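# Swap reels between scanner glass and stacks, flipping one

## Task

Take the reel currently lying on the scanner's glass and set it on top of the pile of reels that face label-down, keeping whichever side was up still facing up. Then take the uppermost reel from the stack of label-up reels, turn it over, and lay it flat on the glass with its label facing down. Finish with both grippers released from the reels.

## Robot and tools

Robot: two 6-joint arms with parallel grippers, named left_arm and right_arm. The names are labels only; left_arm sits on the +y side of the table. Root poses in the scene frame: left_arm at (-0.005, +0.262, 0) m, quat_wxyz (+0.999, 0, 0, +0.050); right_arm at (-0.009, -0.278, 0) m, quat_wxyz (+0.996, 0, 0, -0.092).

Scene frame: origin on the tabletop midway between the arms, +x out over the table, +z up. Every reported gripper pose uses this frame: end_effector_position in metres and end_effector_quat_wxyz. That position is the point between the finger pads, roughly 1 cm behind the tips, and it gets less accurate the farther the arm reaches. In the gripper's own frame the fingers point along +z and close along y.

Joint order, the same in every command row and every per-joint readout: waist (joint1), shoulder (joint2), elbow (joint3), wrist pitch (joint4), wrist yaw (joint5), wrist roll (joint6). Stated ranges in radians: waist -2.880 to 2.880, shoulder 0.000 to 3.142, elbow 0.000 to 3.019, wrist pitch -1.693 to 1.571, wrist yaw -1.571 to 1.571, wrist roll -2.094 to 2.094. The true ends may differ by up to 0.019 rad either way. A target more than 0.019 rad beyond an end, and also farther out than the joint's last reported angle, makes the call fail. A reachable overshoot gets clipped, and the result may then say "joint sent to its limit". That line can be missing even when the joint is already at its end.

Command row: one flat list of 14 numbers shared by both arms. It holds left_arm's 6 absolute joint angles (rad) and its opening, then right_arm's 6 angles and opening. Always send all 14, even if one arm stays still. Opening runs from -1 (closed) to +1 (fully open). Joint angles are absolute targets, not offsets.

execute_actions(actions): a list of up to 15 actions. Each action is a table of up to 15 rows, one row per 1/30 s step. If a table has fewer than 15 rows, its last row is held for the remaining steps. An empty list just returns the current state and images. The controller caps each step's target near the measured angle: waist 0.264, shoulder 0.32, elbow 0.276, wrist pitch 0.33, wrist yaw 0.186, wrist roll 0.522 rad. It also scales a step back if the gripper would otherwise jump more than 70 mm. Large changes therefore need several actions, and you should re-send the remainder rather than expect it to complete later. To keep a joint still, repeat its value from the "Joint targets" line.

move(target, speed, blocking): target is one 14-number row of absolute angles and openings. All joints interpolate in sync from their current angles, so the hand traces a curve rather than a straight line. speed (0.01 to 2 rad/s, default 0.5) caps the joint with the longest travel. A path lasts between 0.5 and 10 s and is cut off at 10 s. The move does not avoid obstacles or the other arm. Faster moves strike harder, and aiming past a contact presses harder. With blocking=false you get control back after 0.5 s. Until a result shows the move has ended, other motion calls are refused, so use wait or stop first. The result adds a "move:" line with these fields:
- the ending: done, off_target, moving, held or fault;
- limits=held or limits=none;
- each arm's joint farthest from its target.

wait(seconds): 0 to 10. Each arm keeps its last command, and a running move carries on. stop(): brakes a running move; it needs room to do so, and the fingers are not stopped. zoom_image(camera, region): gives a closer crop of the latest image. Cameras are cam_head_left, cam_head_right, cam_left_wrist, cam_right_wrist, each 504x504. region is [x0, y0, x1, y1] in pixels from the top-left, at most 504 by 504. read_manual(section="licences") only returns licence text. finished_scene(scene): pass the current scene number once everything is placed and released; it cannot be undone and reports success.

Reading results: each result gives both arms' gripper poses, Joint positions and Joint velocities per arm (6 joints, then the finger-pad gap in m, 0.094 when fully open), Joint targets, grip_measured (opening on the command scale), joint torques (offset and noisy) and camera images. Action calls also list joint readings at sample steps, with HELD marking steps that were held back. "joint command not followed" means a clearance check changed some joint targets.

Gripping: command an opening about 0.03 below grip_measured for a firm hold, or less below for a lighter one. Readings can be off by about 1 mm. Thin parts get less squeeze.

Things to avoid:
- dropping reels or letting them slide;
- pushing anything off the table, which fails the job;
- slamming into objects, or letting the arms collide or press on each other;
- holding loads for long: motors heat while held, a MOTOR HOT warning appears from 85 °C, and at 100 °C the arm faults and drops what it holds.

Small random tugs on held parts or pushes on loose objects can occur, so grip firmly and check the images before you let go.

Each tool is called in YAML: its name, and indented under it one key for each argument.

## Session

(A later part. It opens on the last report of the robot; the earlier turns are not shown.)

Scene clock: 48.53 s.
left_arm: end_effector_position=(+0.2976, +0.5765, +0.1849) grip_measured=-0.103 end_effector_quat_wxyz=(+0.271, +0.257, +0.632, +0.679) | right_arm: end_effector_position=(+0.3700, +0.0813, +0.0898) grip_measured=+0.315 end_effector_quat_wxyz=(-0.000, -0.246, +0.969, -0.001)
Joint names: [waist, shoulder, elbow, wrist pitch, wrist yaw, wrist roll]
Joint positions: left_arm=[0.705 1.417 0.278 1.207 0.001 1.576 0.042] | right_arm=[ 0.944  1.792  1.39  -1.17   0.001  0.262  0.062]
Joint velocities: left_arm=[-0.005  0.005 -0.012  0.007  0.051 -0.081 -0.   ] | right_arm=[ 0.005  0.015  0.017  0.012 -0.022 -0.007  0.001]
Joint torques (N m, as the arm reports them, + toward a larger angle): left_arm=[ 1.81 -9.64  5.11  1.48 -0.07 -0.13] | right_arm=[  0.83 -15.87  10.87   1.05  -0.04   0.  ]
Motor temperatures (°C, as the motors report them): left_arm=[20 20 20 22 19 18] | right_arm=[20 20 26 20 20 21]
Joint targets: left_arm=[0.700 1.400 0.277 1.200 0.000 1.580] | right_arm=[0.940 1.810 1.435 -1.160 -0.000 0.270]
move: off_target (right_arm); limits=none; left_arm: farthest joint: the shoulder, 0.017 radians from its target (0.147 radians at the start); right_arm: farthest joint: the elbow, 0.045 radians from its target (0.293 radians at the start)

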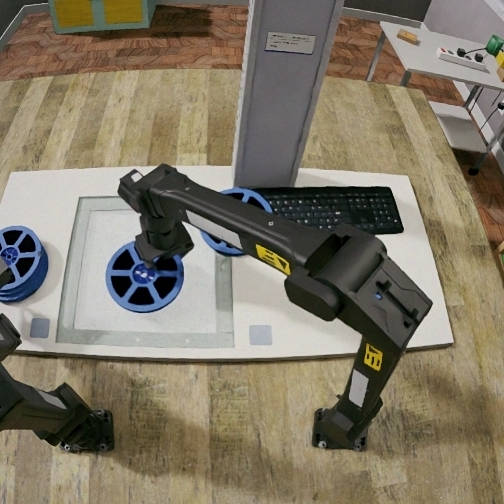

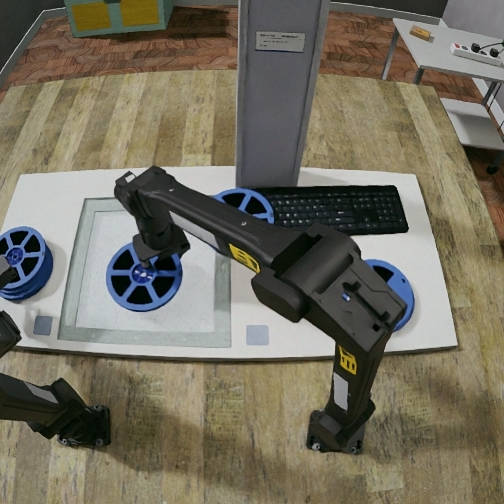

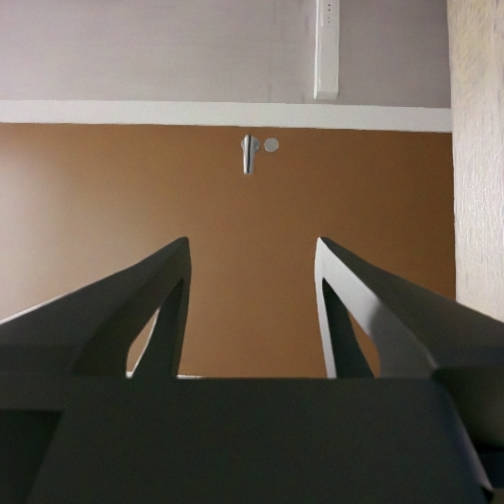

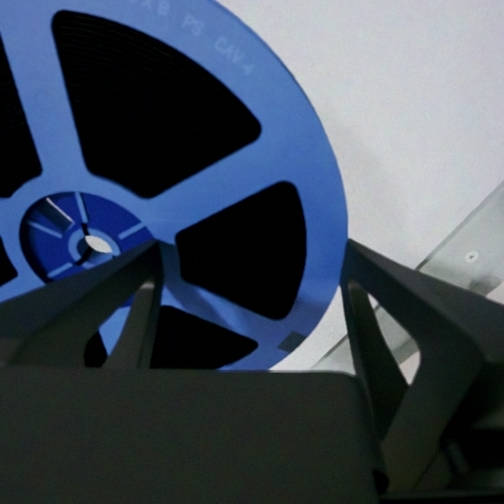

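move:
  target: [0.7,1.4,0.277,1.2,0,1.58,-0.1,0.9,1.89,1.42,-1.08,0,0.55,0.295]
  speed: 0.3

Scene clock: 51.07 s.
left_arm: end_effector_position=(+0.2976, +0.5765, +0.1849) grip_measured=-0.103 end_effector_quat_wxyz=(+0.271, +0.257, +0.632, +0.679) | right_arm: end_effector_position=(+0.3920, +0.0796, +0.0570) grip_measured=+0.315 end_effector_quat_wxyz=(+0.004, -0.096, +0.995, +0.005)
Joint names: [waist, shoulder, elbow, wrist pitch, wrist yaw, wrist roll]
Joint positions: left_arm=[0.705 1.417 0.278 1.207 0.001 1.576 0.042] | right_arm=[ 0.912  1.855  1.388 -1.092 -0.004  0.536  0.062]
Joint velocities: left_arm=[-0.015 -0.005  0.012 -0.012  0.037  0.007  0.001] | right_arm=[-0.015 -0.015  0.012  0.017  0.037 -0.022 -0.   ]
Joint torques (N m, as the arm reports them, + toward a larger angle): left_arm=[ 1.85 -9.63  5.1   1.48 -0.08 -0.13] | right_arm=[  0.29 -15.18   9.58   1.14   0.16   0.05]
Motor temperatures (°C, as the motors report them): left_arm=[20 20 20 22 19 18] | right_arm=[20 21 26 20 20 21]
Joint targets: left_arm=[0.700 1.400 0.277 1.200 -0.000 1.580] | right_arm=[0.900 1.890 1.420 -1.080 0.000 0.550]
move: off_target (right_arm); limits=none; left_arm: farthest joint: the shoulder, 0.017 radians from its target (0.017 radians at the start); right_arm: farthest joint: the shoulder, 0.035 radians from its target (0.098 radians at the start)

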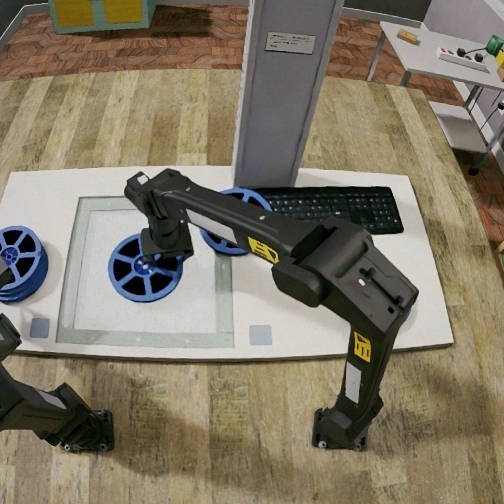

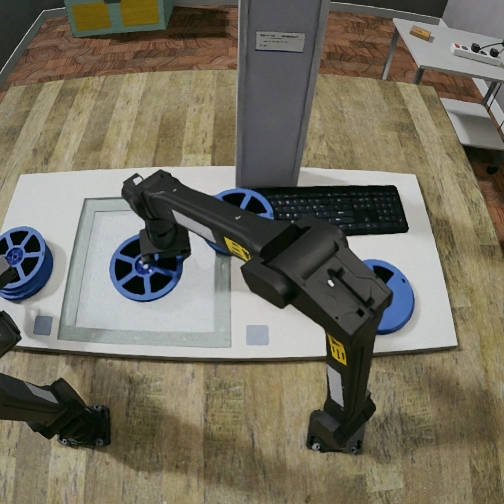

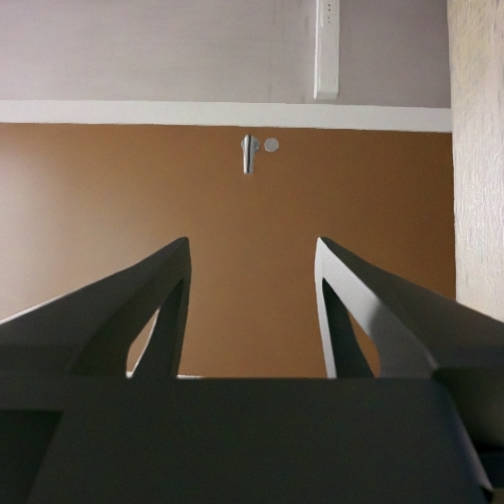

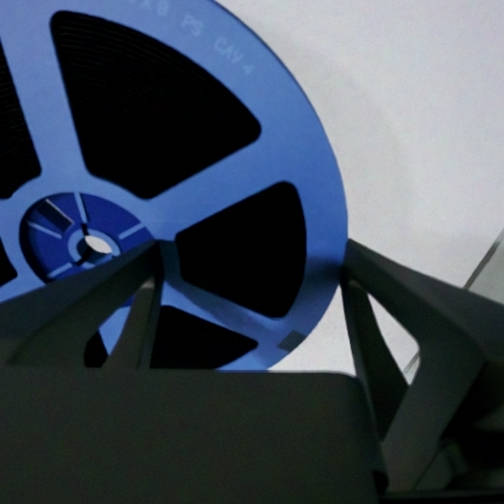

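execute_actions:
  actions:
    - [[0.7,1.4,0.277,1.2,0,1.58,-0.1,0.91,1.90,1.39,-1.09,0,0.54,0.295]]
    - [[0.7,1.4,0.277,1.2,0,1.58,-0.1,0.91,1.88,1.40,-1.09,0,0.54,0.6]]

move:
  target: [0.7,1.4,0.277,1.2,0,1.58,-0.1,0.91,1.76,1.40,-1.17,0,0.54,0.62]
  speed: 0.4

move:
  target: [0.7,1.4,0.277,1.2,0,1.58,-0.1,0.585,1.635,1.338,-1.27,0,1.8,0.62]
  speed: 1.2

Scene clock: 52.73 s.
left_arm: end_effector_position=(+0.2976, +0.5765, +0.1849) grip_measured=-0.103 end_effector_quat_wxyz=(+0.271, +0.257, +0.632, +0.679) | right_arm: end_effector_position=(+0.3921, +0.0793, +0.0564) grip_measured=+0.598 end_effector_quat_wxyz=(+0.004, -0.095, +0.995, +0.004)
Joint names: [waist, shoulder, elbow, wrist pitch, wrist yaw, wrist roll]
Joint positions: left_arm=[0.705 1.417 0.278 1.207 0.001 1.576 0.042] | right_arm=[ 0.912  1.856  1.388 -1.092 -0.002  0.536  0.075]
Joint velocities: left_arm=[-0.005 -0.015 -0.002 -0.002 -0.037 -0.037 -0.001] | right_arm=[-0.005 -0.015  0.007 -0.002 -0.051  0.007 -0.   ]
Joint torques (N m, as the arm reports them, + toward a larger angle): left_arm=[ 1.83 -9.59  5.1   1.48 -0.08 -0.13] | right_arm=[  0.96 -16.13   8.06   0.66   0.11  -0.04]
Motor temperatures (°C, as the motors report them): left_arm=[20 20 20 22 19 18] | right_arm=[20 21 26 20 20 21]
Joint targets: left_arm=[0.700 1.400 0.277 1.200 0.000 1.580] | right_arm=[0.910 1.880 1.400 -1.090 0.000 0.540]
Step readings (joint positions; steps 1 to 15: 1st action; 16 to 30: 2nd action):
0: left_arm=[0.705 1.417 0.278 1.207 0.001 1.576] | right_arm=[0.912 1.855 1.388 -1.092 -0.004 0.536]
1: left_arm=[0.705 1.417 0.278 1.207 0.001 1.576] | right_arm=[0.912 1.856 1.388 -1.092 -0.004 0.536]
2: left_arm=[0.705 1.417 0.278 1.207 0.001 1.576] | right_arm=[0.912 1.856 1.388 -1.092 -0.004 0.536]
4: left_arm=[0.705 1.417 0.278 1.207 0.001 1.576] | right_arm=[0.912 1.856 1.388 -1.092 -0.004 0.536]
8: left_arm=[0.705 1.417 0.278 1.207 0.001 1.576] | right_arm=[0.912 1.856 1.388 -1.092 -0.004 0.536]
15: left_arm=[0.705 1.417 0.278 1.207 0.001 1.576] | right_arm=[0.912 1.856 1.388 -1.092 -0.004 0.536]
16: left_arm=[0.705 1.417 0.278 1.207 0.001 1.576] | right_arm=[0.912 1.856 1.388 -1.092 -0.004 0.536]
17: left_arm=[0.705 1.417 0.278 1.207 0.001 1.576] | right_arm=[0.912 1.856 1.388 -1.092 -0.003 0.536]
19: left_arm=[0.705 1.417 0.278 1.207 0.001 1.576] | right_arm=[0.912 1.856 1.388 -1.092 -0.002 0.536]
23: left_arm=[0.705 1.417 0.278 1.207 0.001 1.576] | right_arm=[0.912 1.856 1.388 -1.092 -0.002 0.536]
30: Joint positions above

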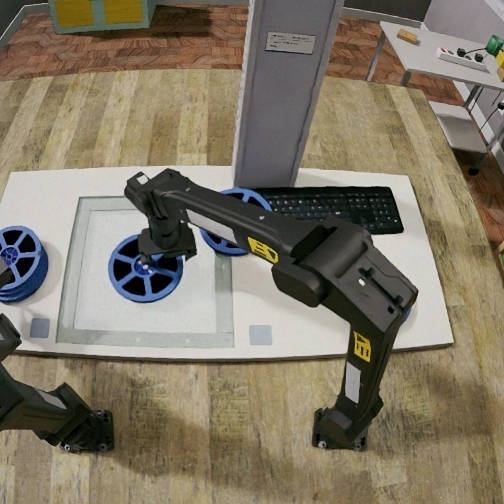

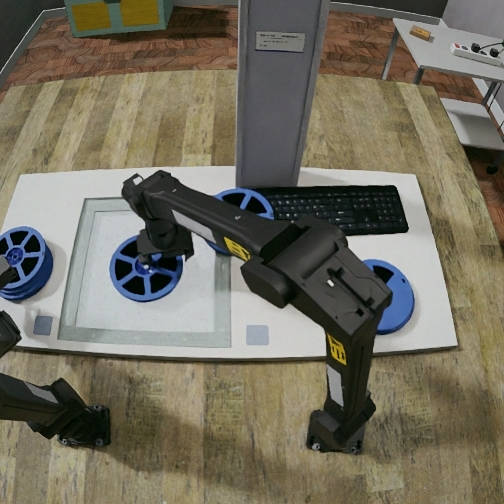

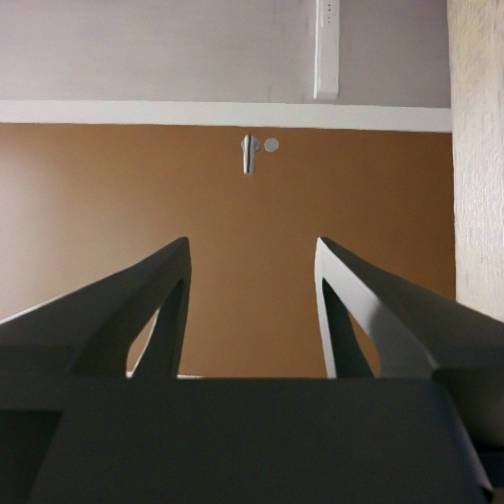

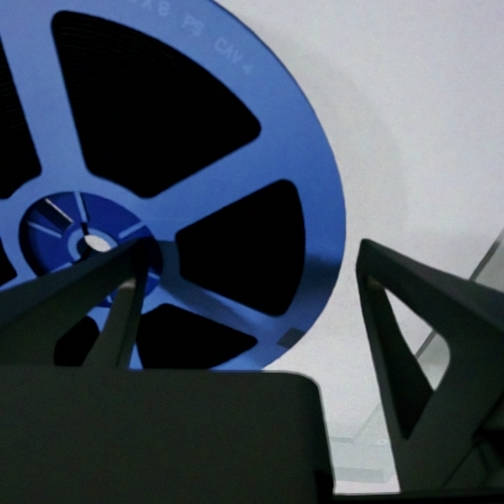

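Scene clock: 53.60 s.
left_arm: end_effector_position=(+0.2976, +0.5765, +0.1849) grip_measured=-0.103 end_effector_quat_wxyz=(+0.271, +0.257, +0.632, +0.679) | right_arm: end_effector_position=(+0.3832, +0.0714, +0.1044) grip_measured=+0.618 end_effector_quat_wxyz=(+0.014, -0.095, +0.995, +0.012)
Joint names: [waist, shoulder, elbow, wrist pitch, wrist yaw, wrist roll]
Joint positions: left_arm=[0.705 1.417 0.278 1.207 0.001 1.576 0.042] | right_arm=[ 0.912  1.761  1.388 -1.16  -0.002  0.536  0.076]
Joint velocities: left_arm=[-0.005  0.005 -0.007 -0.012  0.022 -0.007 -0.   ] | right_arm=[-0.005  0.005 -0.012  0.012 -0.022 -0.022  0.   ]
Joint torques (N m, as the arm reports them, + toward a larger angle): left_arm=[ 1.77 -9.64  5.11  1.48 -0.08 -0.13] | right_arm=[  0.96 -17.2    8.36   0.13   0.1   -0.04]
Motor temperatures (°C, as the motors report them): left_arm=[20 20 20 22 19 18] | right_arm=[20 21 26 20 20 21]
Joint targets: left_arm=[0.700 1.400 0.277 1.200 -0.000 1.580] | right_arm=[0.910 1.760 1.400 -1.170 -0.000 0.540]
move: done; limits=none; left_arm: farthest joint: the shoulder, 0.017 radians from its target (0.017 radians at the start); right_arm: farthest joint: the elbow, 0.012 radians from its target (0.012 radians at the start)

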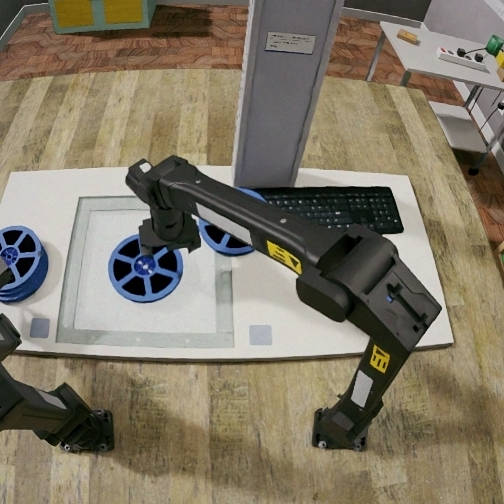

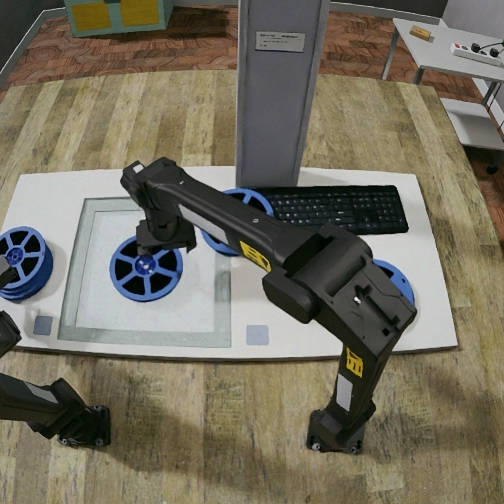

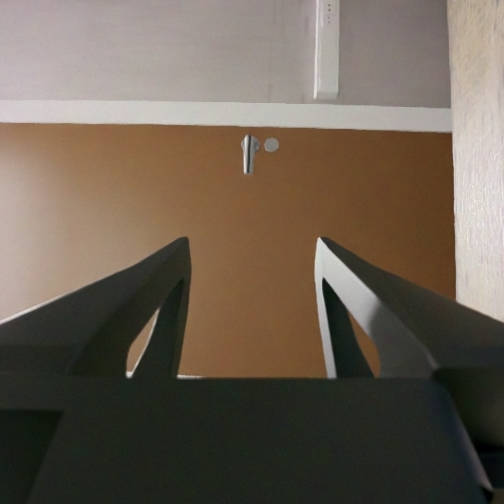

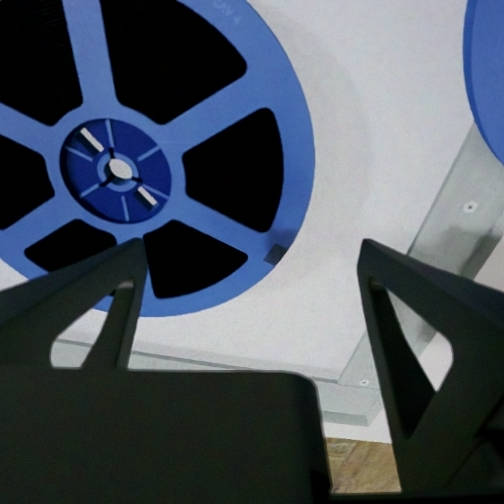

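Scene clock: 55.63 s.
left_arm: end_effector_position=(+0.2976, +0.5765, +0.1849) grip_measured=-0.103 end_effector_quat_wxyz=(+0.271, +0.257, +0.632, +0.679) | right_arm: end_effector_position=(+0.4364, -0.0900, +0.1385) grip_measured=+0.618 end_effector_quat_wxyz=(-0.001, +0.641, +0.767, -0.001)
Joint names: [waist, shoulder, elbow, wrist pitch, wrist yaw, wrist roll]
Joint positions: left_arm=[0.705 1.417 0.278 1.207 0.001 1.576 0.042] | right_arm=[ 0.584  1.654  1.34  -1.26  -0.001  1.792  0.076]
Joint velocities: left_arm=[ 0.005 -0.015 -0.002 -0.002  0.081 -0.022 -0.   ] | right_arm=[-0.015 -0.015  0.007 -0.002  0.007 -0.022 -0.001]
Joint torques (N m, as the arm reports them, + toward a larger angle): left_arm=[ 1.83 -9.66  5.11  1.49 -0.08 -0.13] | right_arm=[  1.2  -16.96   7.34  -0.09   0.11   0.  ]
Motor temperatures (°C, as the motors report them): left_arm=[20 20 20 22 19 18] | right_arm=[20 21 26 20 20 21]
Joint targets: left_arm=[0.700 1.400 0.277 1.200 -0.000 1.580] | right_arm=[0.585 1.635 1.338 -1.270 -0.000 1.800]
move: done; limits=none; left_arm: farthest joint: the shoulder, 0.017 radians from its target (0.017 radians at the start); right_arm: farthest joint: the shoulder, 0.019 radians from its target (0.126 radians at the start)

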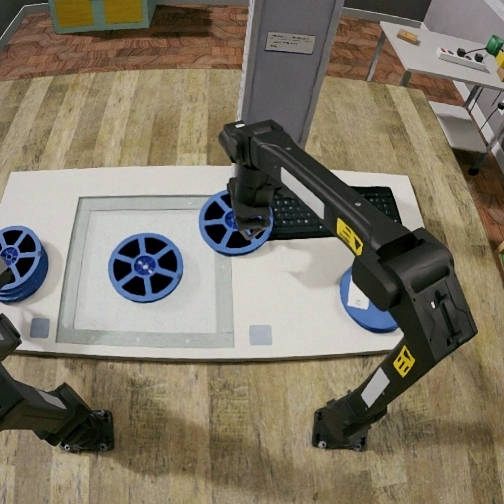

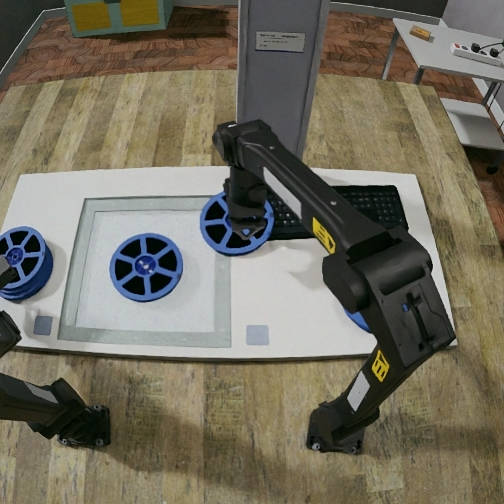

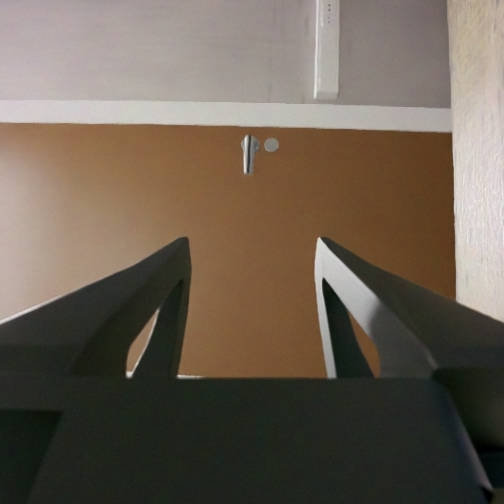

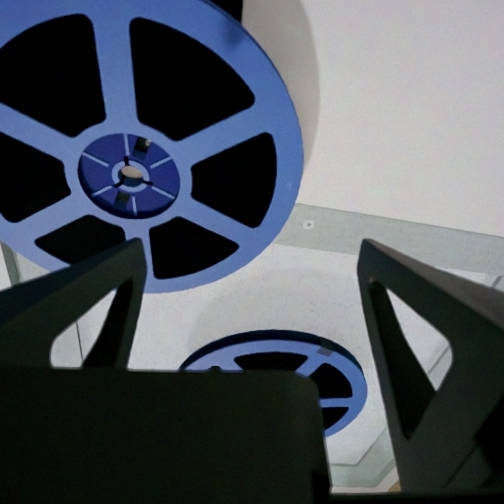

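move:
  target: [0.7,1.4,0.277,1.2,0,1.58,-0.1,0.585,1.739,1.266,-1.107,0,1.8,0.62]
  speed: 0.3

Scene clock: 56.97 s.
left_arm: end_effector_position=(+0.2976, +0.5765, +0.1849) grip_measured=-0.103 end_effector_quat_wxyz=(+0.271, +0.257, +0.632, +0.679) | right_arm: end_effector_position=(+0.4393, -0.0888, +0.0797) grip_measured=+0.618 end_effector_quat_wxyz=(-0.002, +0.642, +0.767, -0.002)
Joint names: [waist, shoulder, elbow, wrist pitch, wrist yaw, wrist roll]
Joint positions: left_arm=[0.705 1.417 0.278 1.207 0.001 1.576 0.042] | right_arm=[ 0.584  1.721  1.262 -1.118 -0.001  1.792  0.076]
Joint velocities: left_arm=[-0.005 -0.005 -0.007 -0.002 -0.066  0.007  0.001] | right_arm=[ 0.005  0.005  0.002 -0.012 -0.037  0.022 -0.   ]
Joint torques (N m, as the arm reports them, + toward a larger angle): left_arm=[ 1.75 -9.59  5.1   1.45 -0.08 -0.13] | right_arm=[  1.15 -14.1    7.26   0.93   0.1    0.  ]
Motor temperatures (°C, as the motors report them): left_arm=[20 20 20 22 19 18] | right_arm=[20 21 26 20 20 21]
Joint targets: left_arm=[0.700 1.400 0.277 1.200 0.000 1.580] | right_arm=[0.585 1.739 1.266 -1.107 -0.000 1.800]
move: done; limits=none; left_arm: farthest joint: the shoulder, 0.017 radians from its target (0.017 radians at the start); right_arm: farthest joint: the shoulder, 0.018 radians from its target (0.085 radians at the start)

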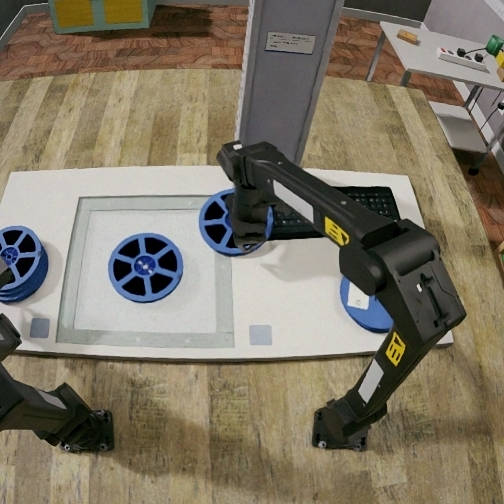

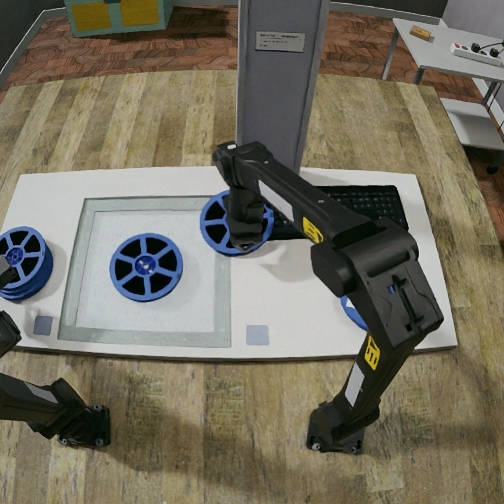

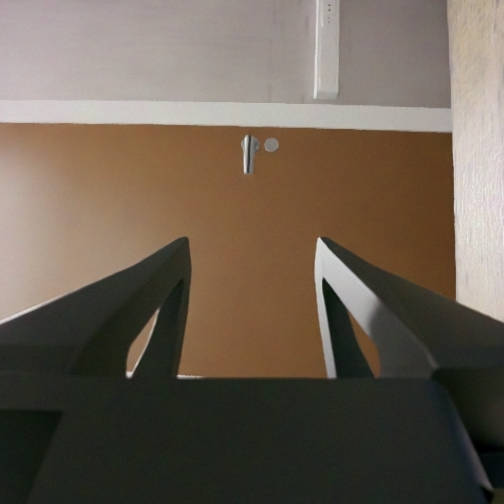

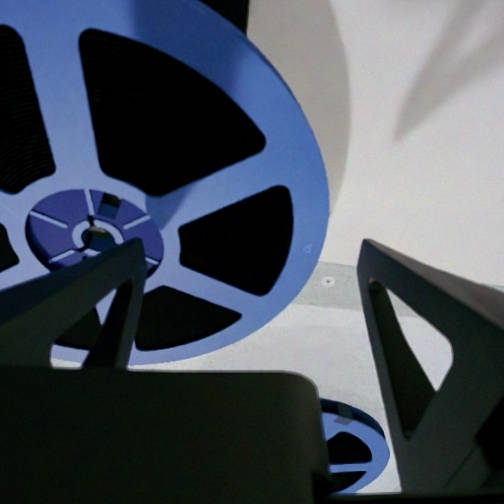

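move:
  target: [0.7,1.4,0.277,1.2,0,1.58,-0.1,0.585,1.662,1.176,-0.954,0,1.8,0.62]
  speed: 0.2

Scene clock: 58.60 s.
left_arm: end_effector_position=(+0.2976, +0.5765, +0.1849) grip_measured=-0.103 end_effector_quat_wxyz=(+0.271, +0.257, +0.632, +0.679) | right_arm: end_effector_position=(+0.4431, -0.0872, +0.0704) grip_measured=+0.618 end_effector_quat_wxyz=(+0.023, +0.641, +0.766, +0.045)
Joint names: [waist, shoulder, elbow, wrist pitch, wrist yaw, wrist roll]
Joint positions: left_arm=[0.705 1.417 0.278 1.207 0.001 1.576 0.042] | right_arm=[ 0.584  1.682  1.178 -0.966 -0.001  1.792  0.076]
Joint velocities: left_arm=[-0.005  0.005 -0.002  0.012 -0.095  0.007 -0.001] | right_arm=[-0.005 -0.015  0.007 -0.012 -0.022 -0.051  0.   ]
Joint torques (N m, as the arm reports them, + toward a larger angle): left_arm=[ 1.79 -9.66  5.11  1.46 -0.08 -0.13] | right_arm=[  1.15 -16.78   6.86   1.25   0.1   -0.01]
Motor temperatures (°C, as the motors report them): left_arm=[20 20 20 22 19 18] | right_arm=[20 21 26 20 20 21]
Joint targets: left_arm=[0.700 1.400 0.277 1.200 0.000 1.580] | right_arm=[0.585 1.662 1.176 -0.954 0.000 1.800]
move: done; limits=none; left_arm: farthest joint: the shoulder, 0.017 radians from its target (0.017 radians at the start); right_arm: farthest joint: the shoulder, 0.020 radians from its target (0.059 radians at the start)

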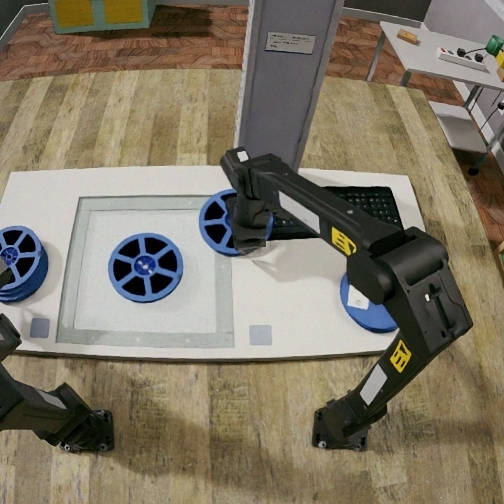

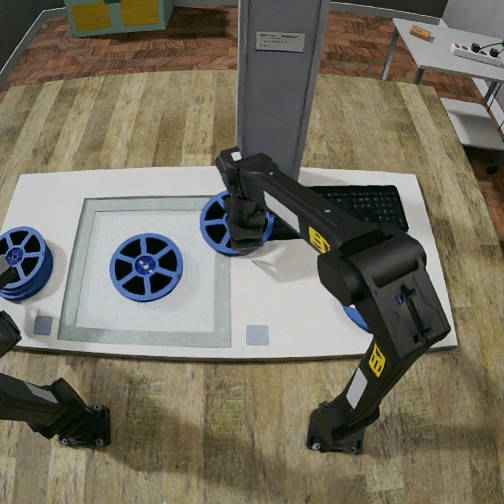

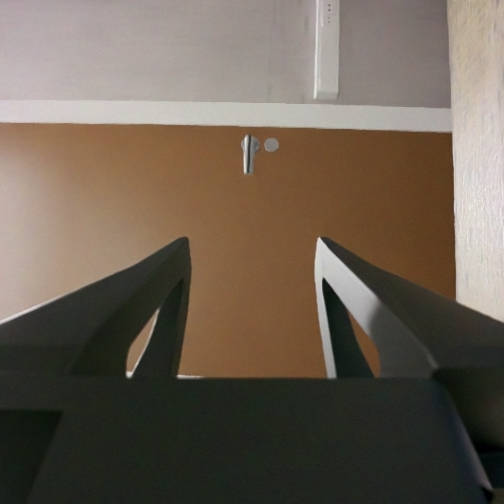

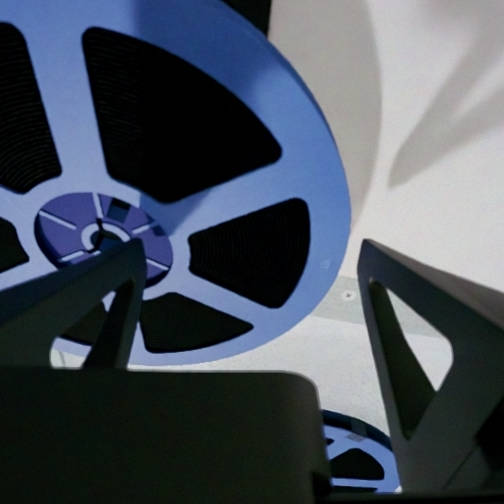

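move:
  target: [0.7,1.4,0.277,1.2,0,1.58,-0.1,0.585,1.68,1.147,-0.92,0,1.8,0.62]
  speed: 0.08

Scene clock: 59.67 s.
left_arm: end_effector_position=(+0.2976, +0.5765, +0.1849) grip_measured=-0.103 end_effector_quat_wxyz=(+0.271, +0.257, +0.632, +0.679) | right_arm: end_effector_position=(+0.4403, -0.0883, +0.0624) grip_measured=+0.618 end_effector_quat_wxyz=(+0.024, +0.641, +0.766, +0.048)
Joint names: [waist, shoulder, elbow, wrist pitch, wrist yaw, wrist roll]
Joint positions: left_arm=[0.705 1.417 0.278 1.207 0.001 1.576 0.042] | right_arm=[ 0.584  1.682  1.153 -0.934 -0.001  1.792  0.076]
Joint velocities: left_arm=[-0.005 -0.005  0.002 -0.007 -0.066  0.007  0.   ] | right_arm=[-0.015  0.015 -0.012 -0.012 -0.037 -0.007 -0.   ]
Joint torques (N m, as the arm reports them, + toward a larger angle): left_arm=[ 1.8  -9.65  5.1   1.47 -0.08 -0.12] | right_arm=[  1.22 -15.09   6.49   1.37   0.11  -0.01]
Motor temperatures (°C, as the motors report them): left_arm=[20 20 20 22 19 18] | right_arm=[20 21 26 20 20 21]
Joint targets: left_arm=[0.700 1.400 0.277 1.200 0.000 1.580] | right_arm=[0.585 1.680 1.147 -0.920 -0.000 1.800]
move: done; limits=none; left_arm: farthest joint: the shoulder, 0.017 radians from its target (0.017 radians at the start); right_arm: farthest joint: the wrist pitch, 0.014 radians from its target (0.046 radians at the start)

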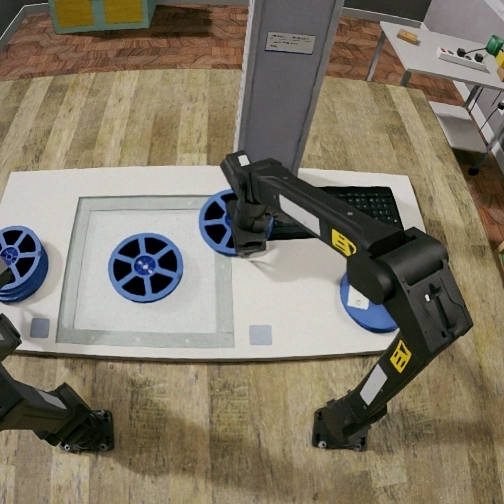

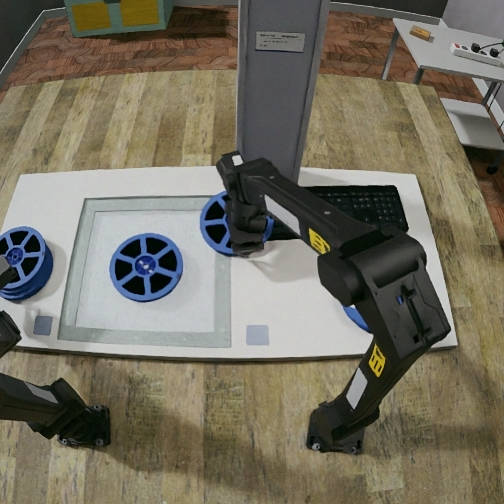

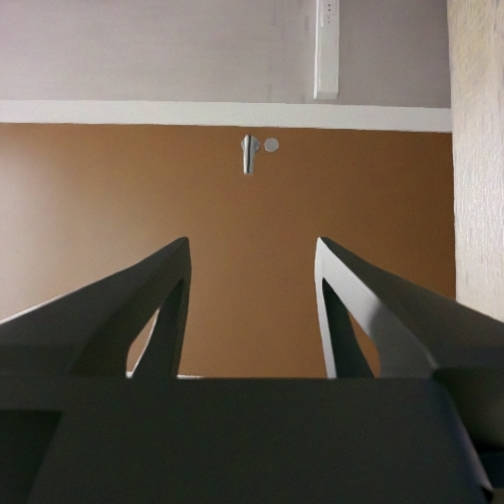

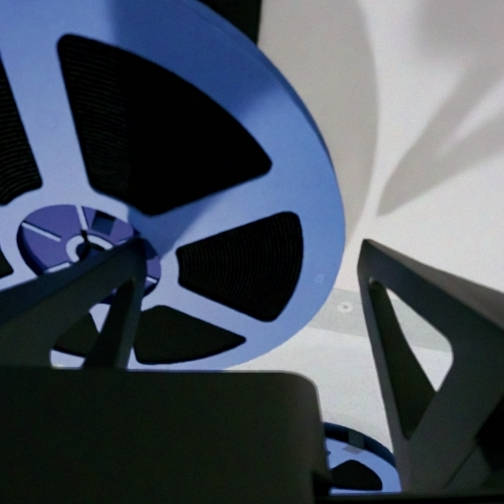

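execute_actions:
  actions:
    - [[0.7,1.4,0.277,1.2,0,1.58,-0.1,0.585,1.715,1.147,-0.925,0,1.8,0.62]]
    - [[0.7,1.4,0.277,1.2,0,1.58,-0.1,0.585,1.71,1.147,-0.925,0,1.8,0.295]]

Scene clock: 60.83 s.
left_arm: end_effector_position=(+0.2976, +0.5765, +0.1849) grip_measured=-0.103 end_effector_quat_wxyz=(+0.271, +0.257, +0.632, +0.679) | right_arm: end_effector_position=(+0.4408, -0.0880, +0.0624) grip_measured=+0.312 end_effector_quat_wxyz=(+0.024, +0.641, +0.766, +0.050)
Joint names: [waist, shoulder, elbow, wrist pitch, wrist yaw, wrist roll]
Joint positions: left_arm=[0.705 1.417 0.278 1.207 0.001 1.576 0.042] | right_arm=[ 0.584  1.682  1.153 -0.932 -0.002  1.792  0.062]
Joint velocities: left_arm=[-0.024  0.005  0.012 -0.002  0.022 -0.037  0.   ] | right_arm=[-0.024 -0.005  0.002 -0.007 -0.007  0.037  0.   ]
Joint torques (N m, as the arm reports them, + toward a larger angle): left_arm=[ 1.83 -9.61  5.1   1.47 -0.08 -0.13] | right_arm=[  1.15 -12.48   6.43   1.02   0.13  -0.01]
Motor temperatures (°C, as the motors report them): left_arm=[20 20 20 22 19 18] | right_arm=[20 21 26 20 20 21]
Joint targets: left_arm=[0.700 1.400 0.277 1.200 -0.000 1.580] | right_arm=[0.585 1.710 1.147 -0.925 -0.000 1.800]
Step readings (joint positions; steps 1 to 15: 1st action; 16 to 30: 2nd action):
0: left_arm=[0.705 1.417 0.278 1.207 0.001 1.576] | right_arm=[0.584 1.682 1.153 -0.934 -0.001 1.792]
1: left_arm=[0.705 1.417 0.278 1.207 0.001 1.576] | right_arm=[0.584 1.682 1.153 -0.934 -0.001 1.792]
2: left_arm=[0.705 1.417 0.278 1.207 0.001 1.576] | right_arm=[0.584 1.682 1.153 -0.934 -0.001 1.792]
4: left_arm=[0.705 1.417 0.278 1.207 0.001 1.576] | right_arm=[0.584 1.682 1.153 -0.934 -0.001 1.792]
8: left_arm=[0.705 1.417 0.278 1.207 0.001 1.576] | right_arm=[0.584 1.682 1.153 -0.934 -0.001 1.792]
15: left_arm=[0.705 1.417 0.278 1.207 0.001 1.576] | right_arm=[0.584 1.682 1.153 -0.934 -0.001 1.792]
16: left_arm=[0.705 1.417 0.278 1.207 0.001 1.576] | right_arm=[0.584 1.682 1.153 -0.934 -0.001 1.792]
17: left_arm=[0.705 1.417 0.278 1.207 0.001 1.576] | right_arm=[0.584 1.682 1.153 -0.932 -0.002 1.792]
19: left_arm=[0.705 1.417 0.278 1.207 0.001 1.576] | right_arm=[0.584 1.682 1.153 -0.932 -0.002 1.792]
23: left_arm=[0.705 1.417 0.278 1.207 0.001 1.576] | right_arm=[0.584 1.682 1.153 -0.932 -0.002 1.792]
30: Joint positions above

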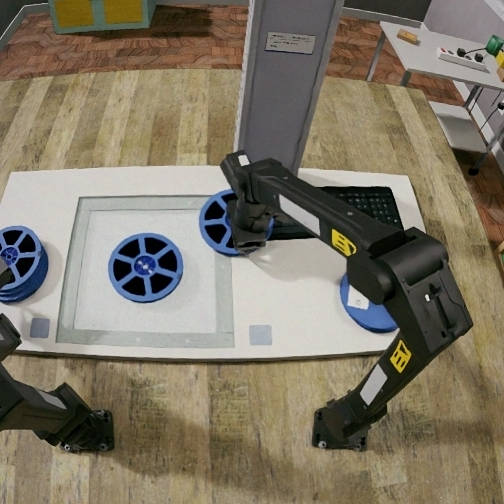

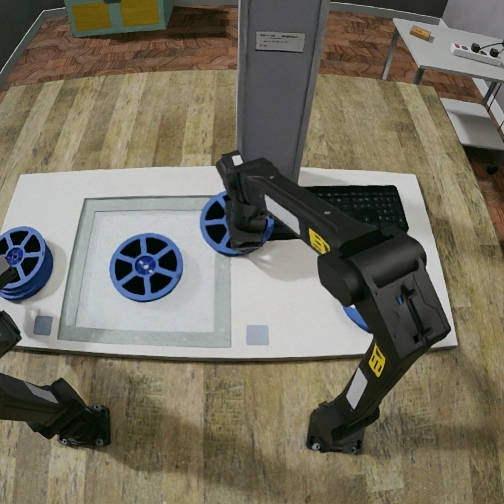

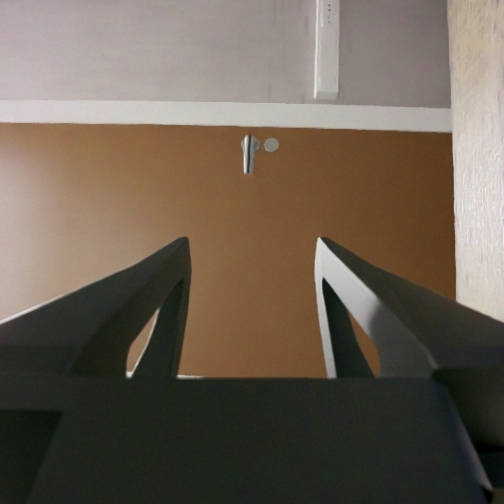

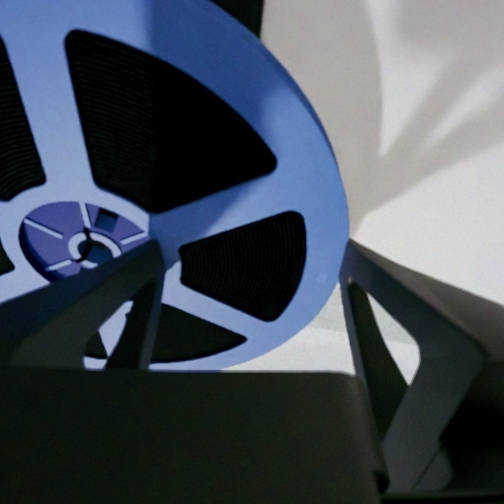

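move:
  target: [0.2,1.4,0.277,1.2,0,1.58,0.1,0.5,1.407,1.15,-1.295,0,1.6,0.285]
  speed: 0.4

move:
  target: [-1.0,1.555,0.277,1.295,0,1.58,0.1,0.31,1.407,1.15,-1.295,0,-0.55,0.285]
  speed: 1.0

Scene clock: 62.87 s.
left_arm: end_effector_position=(+0.4119, +0.3909, +0.1849) grip_measured=+0.097 end_effector_quat_wxyz=(+0.432, +0.407, +0.548, +0.590) | right_arm: end_effector_position=(+0.3725, -0.1496, +0.1650) grip_measured=+0.304 end_effector_quat_wxyz=(+0.002, +0.599, +0.801, +0.004)
Joint names: [waist, shoulder, elbow, wrist pitch, wrist yaw, wrist roll]
Joint positions: left_arm=[0.201 1.417 0.278 1.207 0.001 1.576 0.052] | right_arm=[ 0.509  1.423  1.146 -1.286 -0.002  1.608  0.061]
Joint velocities: left_arm=[-0.005  0.005  0.012 -0.012  0.007  0.051  0.   ] | right_arm=[-0.015 -0.015 -0.012 -0.017 -0.066  0.051  0.001]
Joint torques (N m, as the arm reports them, + toward a larger angle): left_arm=[ 2.29 -9.64  5.1   1.47 -0.08 -0.13] | right_arm=[  0.53 -12.39   7.91   0.02   0.14  -0.17]
Motor temperatures (°C, as the motors report them): left_arm=[20 20 20 22 19 18] | right_arm=[20 21 26 20 20 21]
Joint targets: left_arm=[0.200 1.400 0.277 1.200 -0.000 1.580] | right_arm=[0.500 1.407 1.150 -1.295 0.000 1.600]
move: done; limits=none; left_arm: farthest joint: the shoulder, 0.017 radians from its target (0.017 radians at the start); right_arm: farthest joint: the shoulder, 0.016 radians from its target (0.275 radians at the start)

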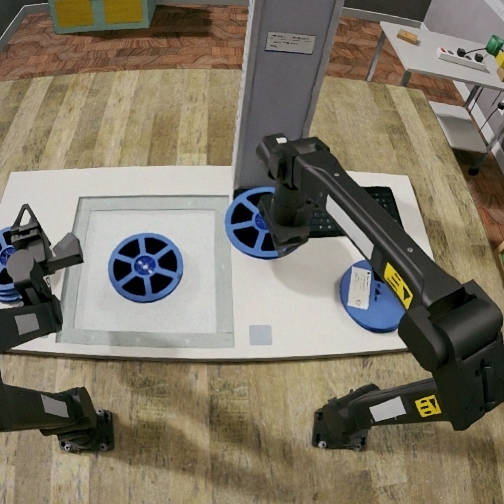

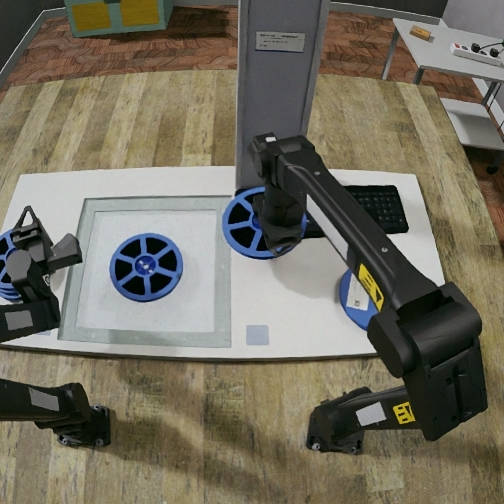

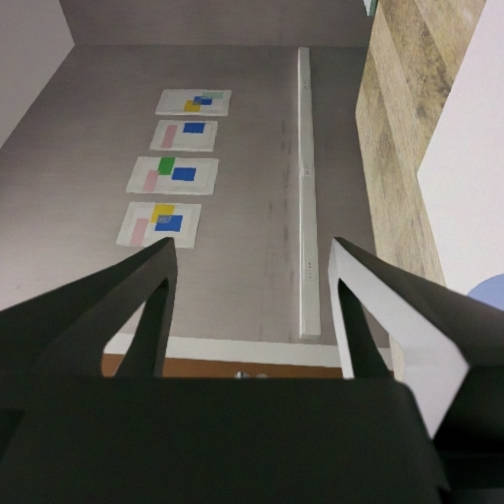

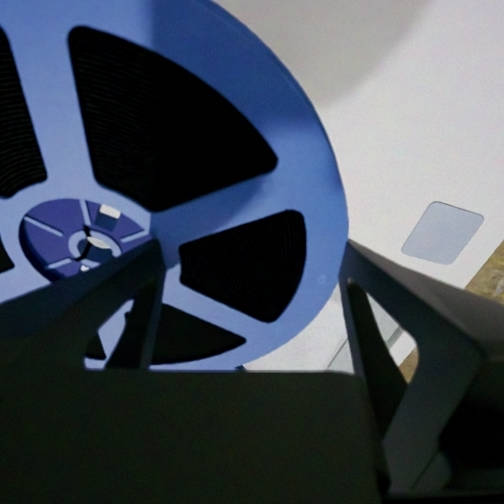

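Scene clock: 65.97 s.
left_arm: end_effector_position=(+0.2681, -0.0833, +0.1484) grip_measured=+0.097 end_effector_quat_wxyz=(+0.670, +0.666, +0.230, +0.235) | right_arm: end_effector_position=(+0.3883, -0.2246, +0.1633) grip_measured=+0.304 end_effector_quat_wxyz=(+0.002, -0.331, +0.944, -0.000)
Joint names: [waist, shoulder, elbow, wrist pitch, wrist yaw, wrist roll]
Joint positions: left_arm=[-1.001  1.543  0.278  1.273  0.001  1.576  0.052] | right_arm=[ 0.318  1.423  1.142 -1.286 -0.    -0.542  0.061]
Joint velocities: left_arm=[-0.005 -0.005  0.002 -0.012 -0.066  0.007  0.   ] | right_arm=[-0.015  0.005  0.012  0.007  0.037 -0.007 -0.   ]
Joint torques (N m, as the arm reports them, + toward a larger angle): left_arm=[ 2.31 -7.72  4.25  2.52 -0.08 -0.13] | right_arm=[  0.51 -12.64   8.28   0.12  -0.06  -0.17]
Motor temperatures (°C, as the motors report them): left_arm=[20 20 20 22 19 18] | right_arm=[20 21 26 20 20 21]
Joint targets: left_arm=[-1.000 1.555 0.277 1.295 -0.000 1.580] | right_arm=[0.310 1.407 1.150 -1.295 -0.000 -0.550]
move: off_target (left_arm); limits=none; left_arm: farthest joint: the wrist pitch, 0.022 radians from its target (0.088 radians at the start); right_arm: farthest joint: the shoulder, 0.016 radians from its target (0.016 radians at the start)

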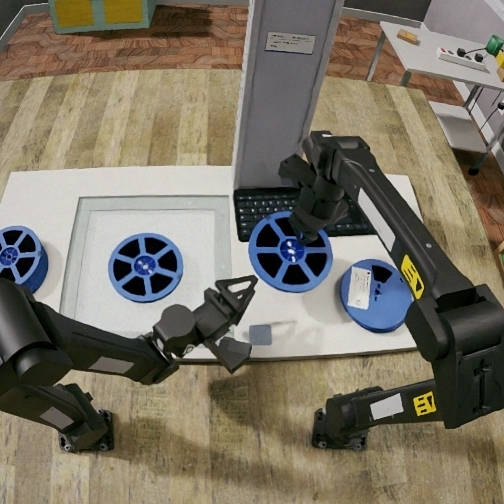

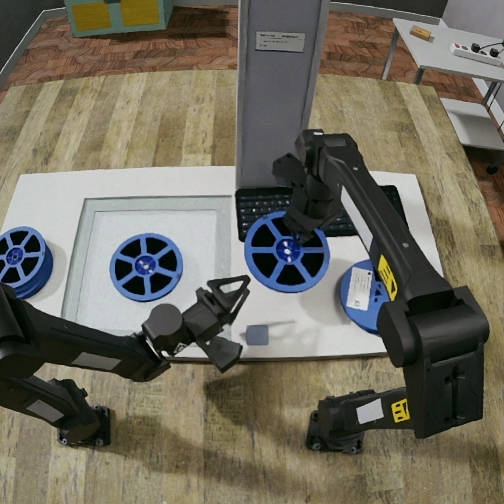

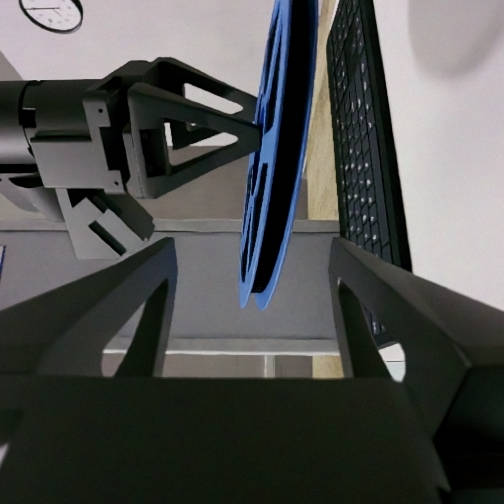

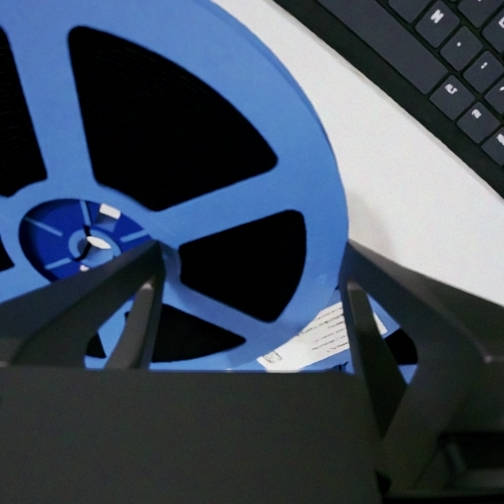

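move:
  target: [-0.982,1.68,0.462,1.24,0,1.71,0.1,0.31,1.407,1.15,-1.295,0,-0.55,0.285]
  speed: 0.25

Scene clock: 67.50 s.
left_arm: end_effector_position=(+0.3074, -0.1243, +0.1402) grip_measured=+0.097 end_effector_quat_wxyz=(+0.652, +0.679, +0.192, +0.279) | right_arm: end_effector_position=(+0.3883, -0.2246, +0.1633) grip_measured=+0.304 end_effector_quat_wxyz=(+0.002, -0.332, +0.943, -0.000)
Joint names: [waist, shoulder, elbow, wrist pitch, wrist yaw, wrist roll]
Joint positions: left_arm=[-0.99   1.671  0.43   1.247  0.001  1.7    0.052] | right_arm=[ 0.318  1.423  1.142 -1.286 -0.    -0.542  0.061]
Joint velocities: left_arm=[ 0.005  0.005 -0.007  0.022  0.022 -0.022 -0.001] | right_arm=[-0.024 -0.005  0.002 -0.012 -0.022  0.022 -0.001]
Joint torques (N m, as the arm reports them, + toward a larger angle): left_arm=[  2.94 -10.42   6.75   1.5   -0.08  -0.07] | right_arm=[  0.5  -12.69   8.3    0.11  -0.05  -0.17]
Motor temperatures (°C, as the motors report them): left_arm=[20 20 20 22 19 18] | right_arm=[20 21 26 20 20 21]
Joint targets: left_arm=[-0.982 1.680 0.462 1.240 -0.000 1.710] | right_arm=[0.310 1.407 1.150 -1.295 -0.000 -0.550]
move: off_target (left_arm); limits=none; left_arm: farthest joint: the elbow, 0.032 radians from its target (0.184 radians at the start); right_arm: farthest joint: the shoulder, 0.016 radians from its target (0.016 radians at the start)

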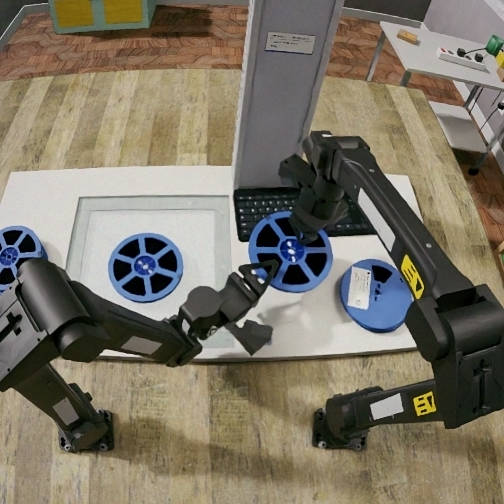

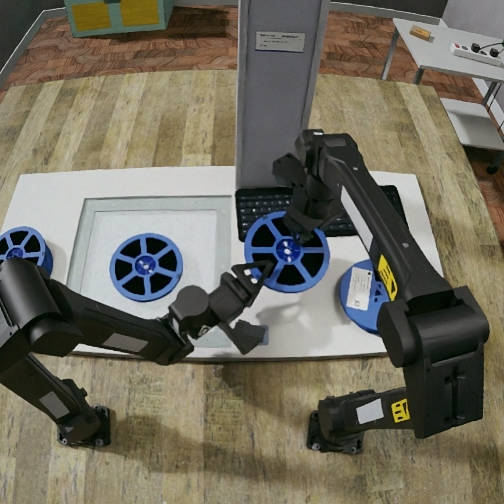

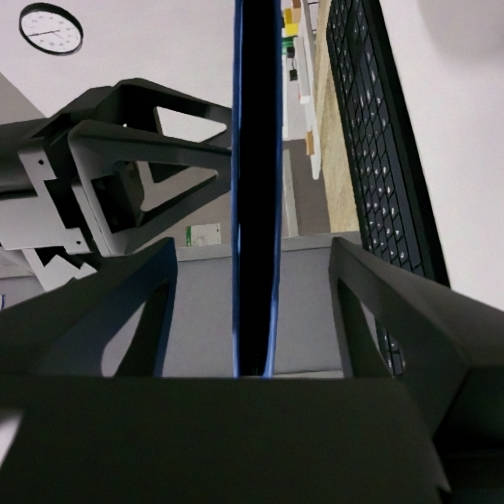

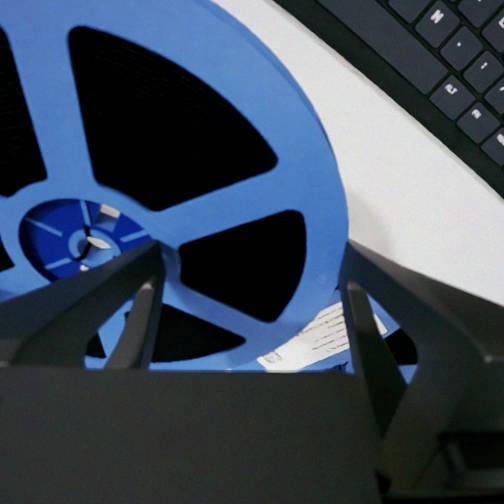

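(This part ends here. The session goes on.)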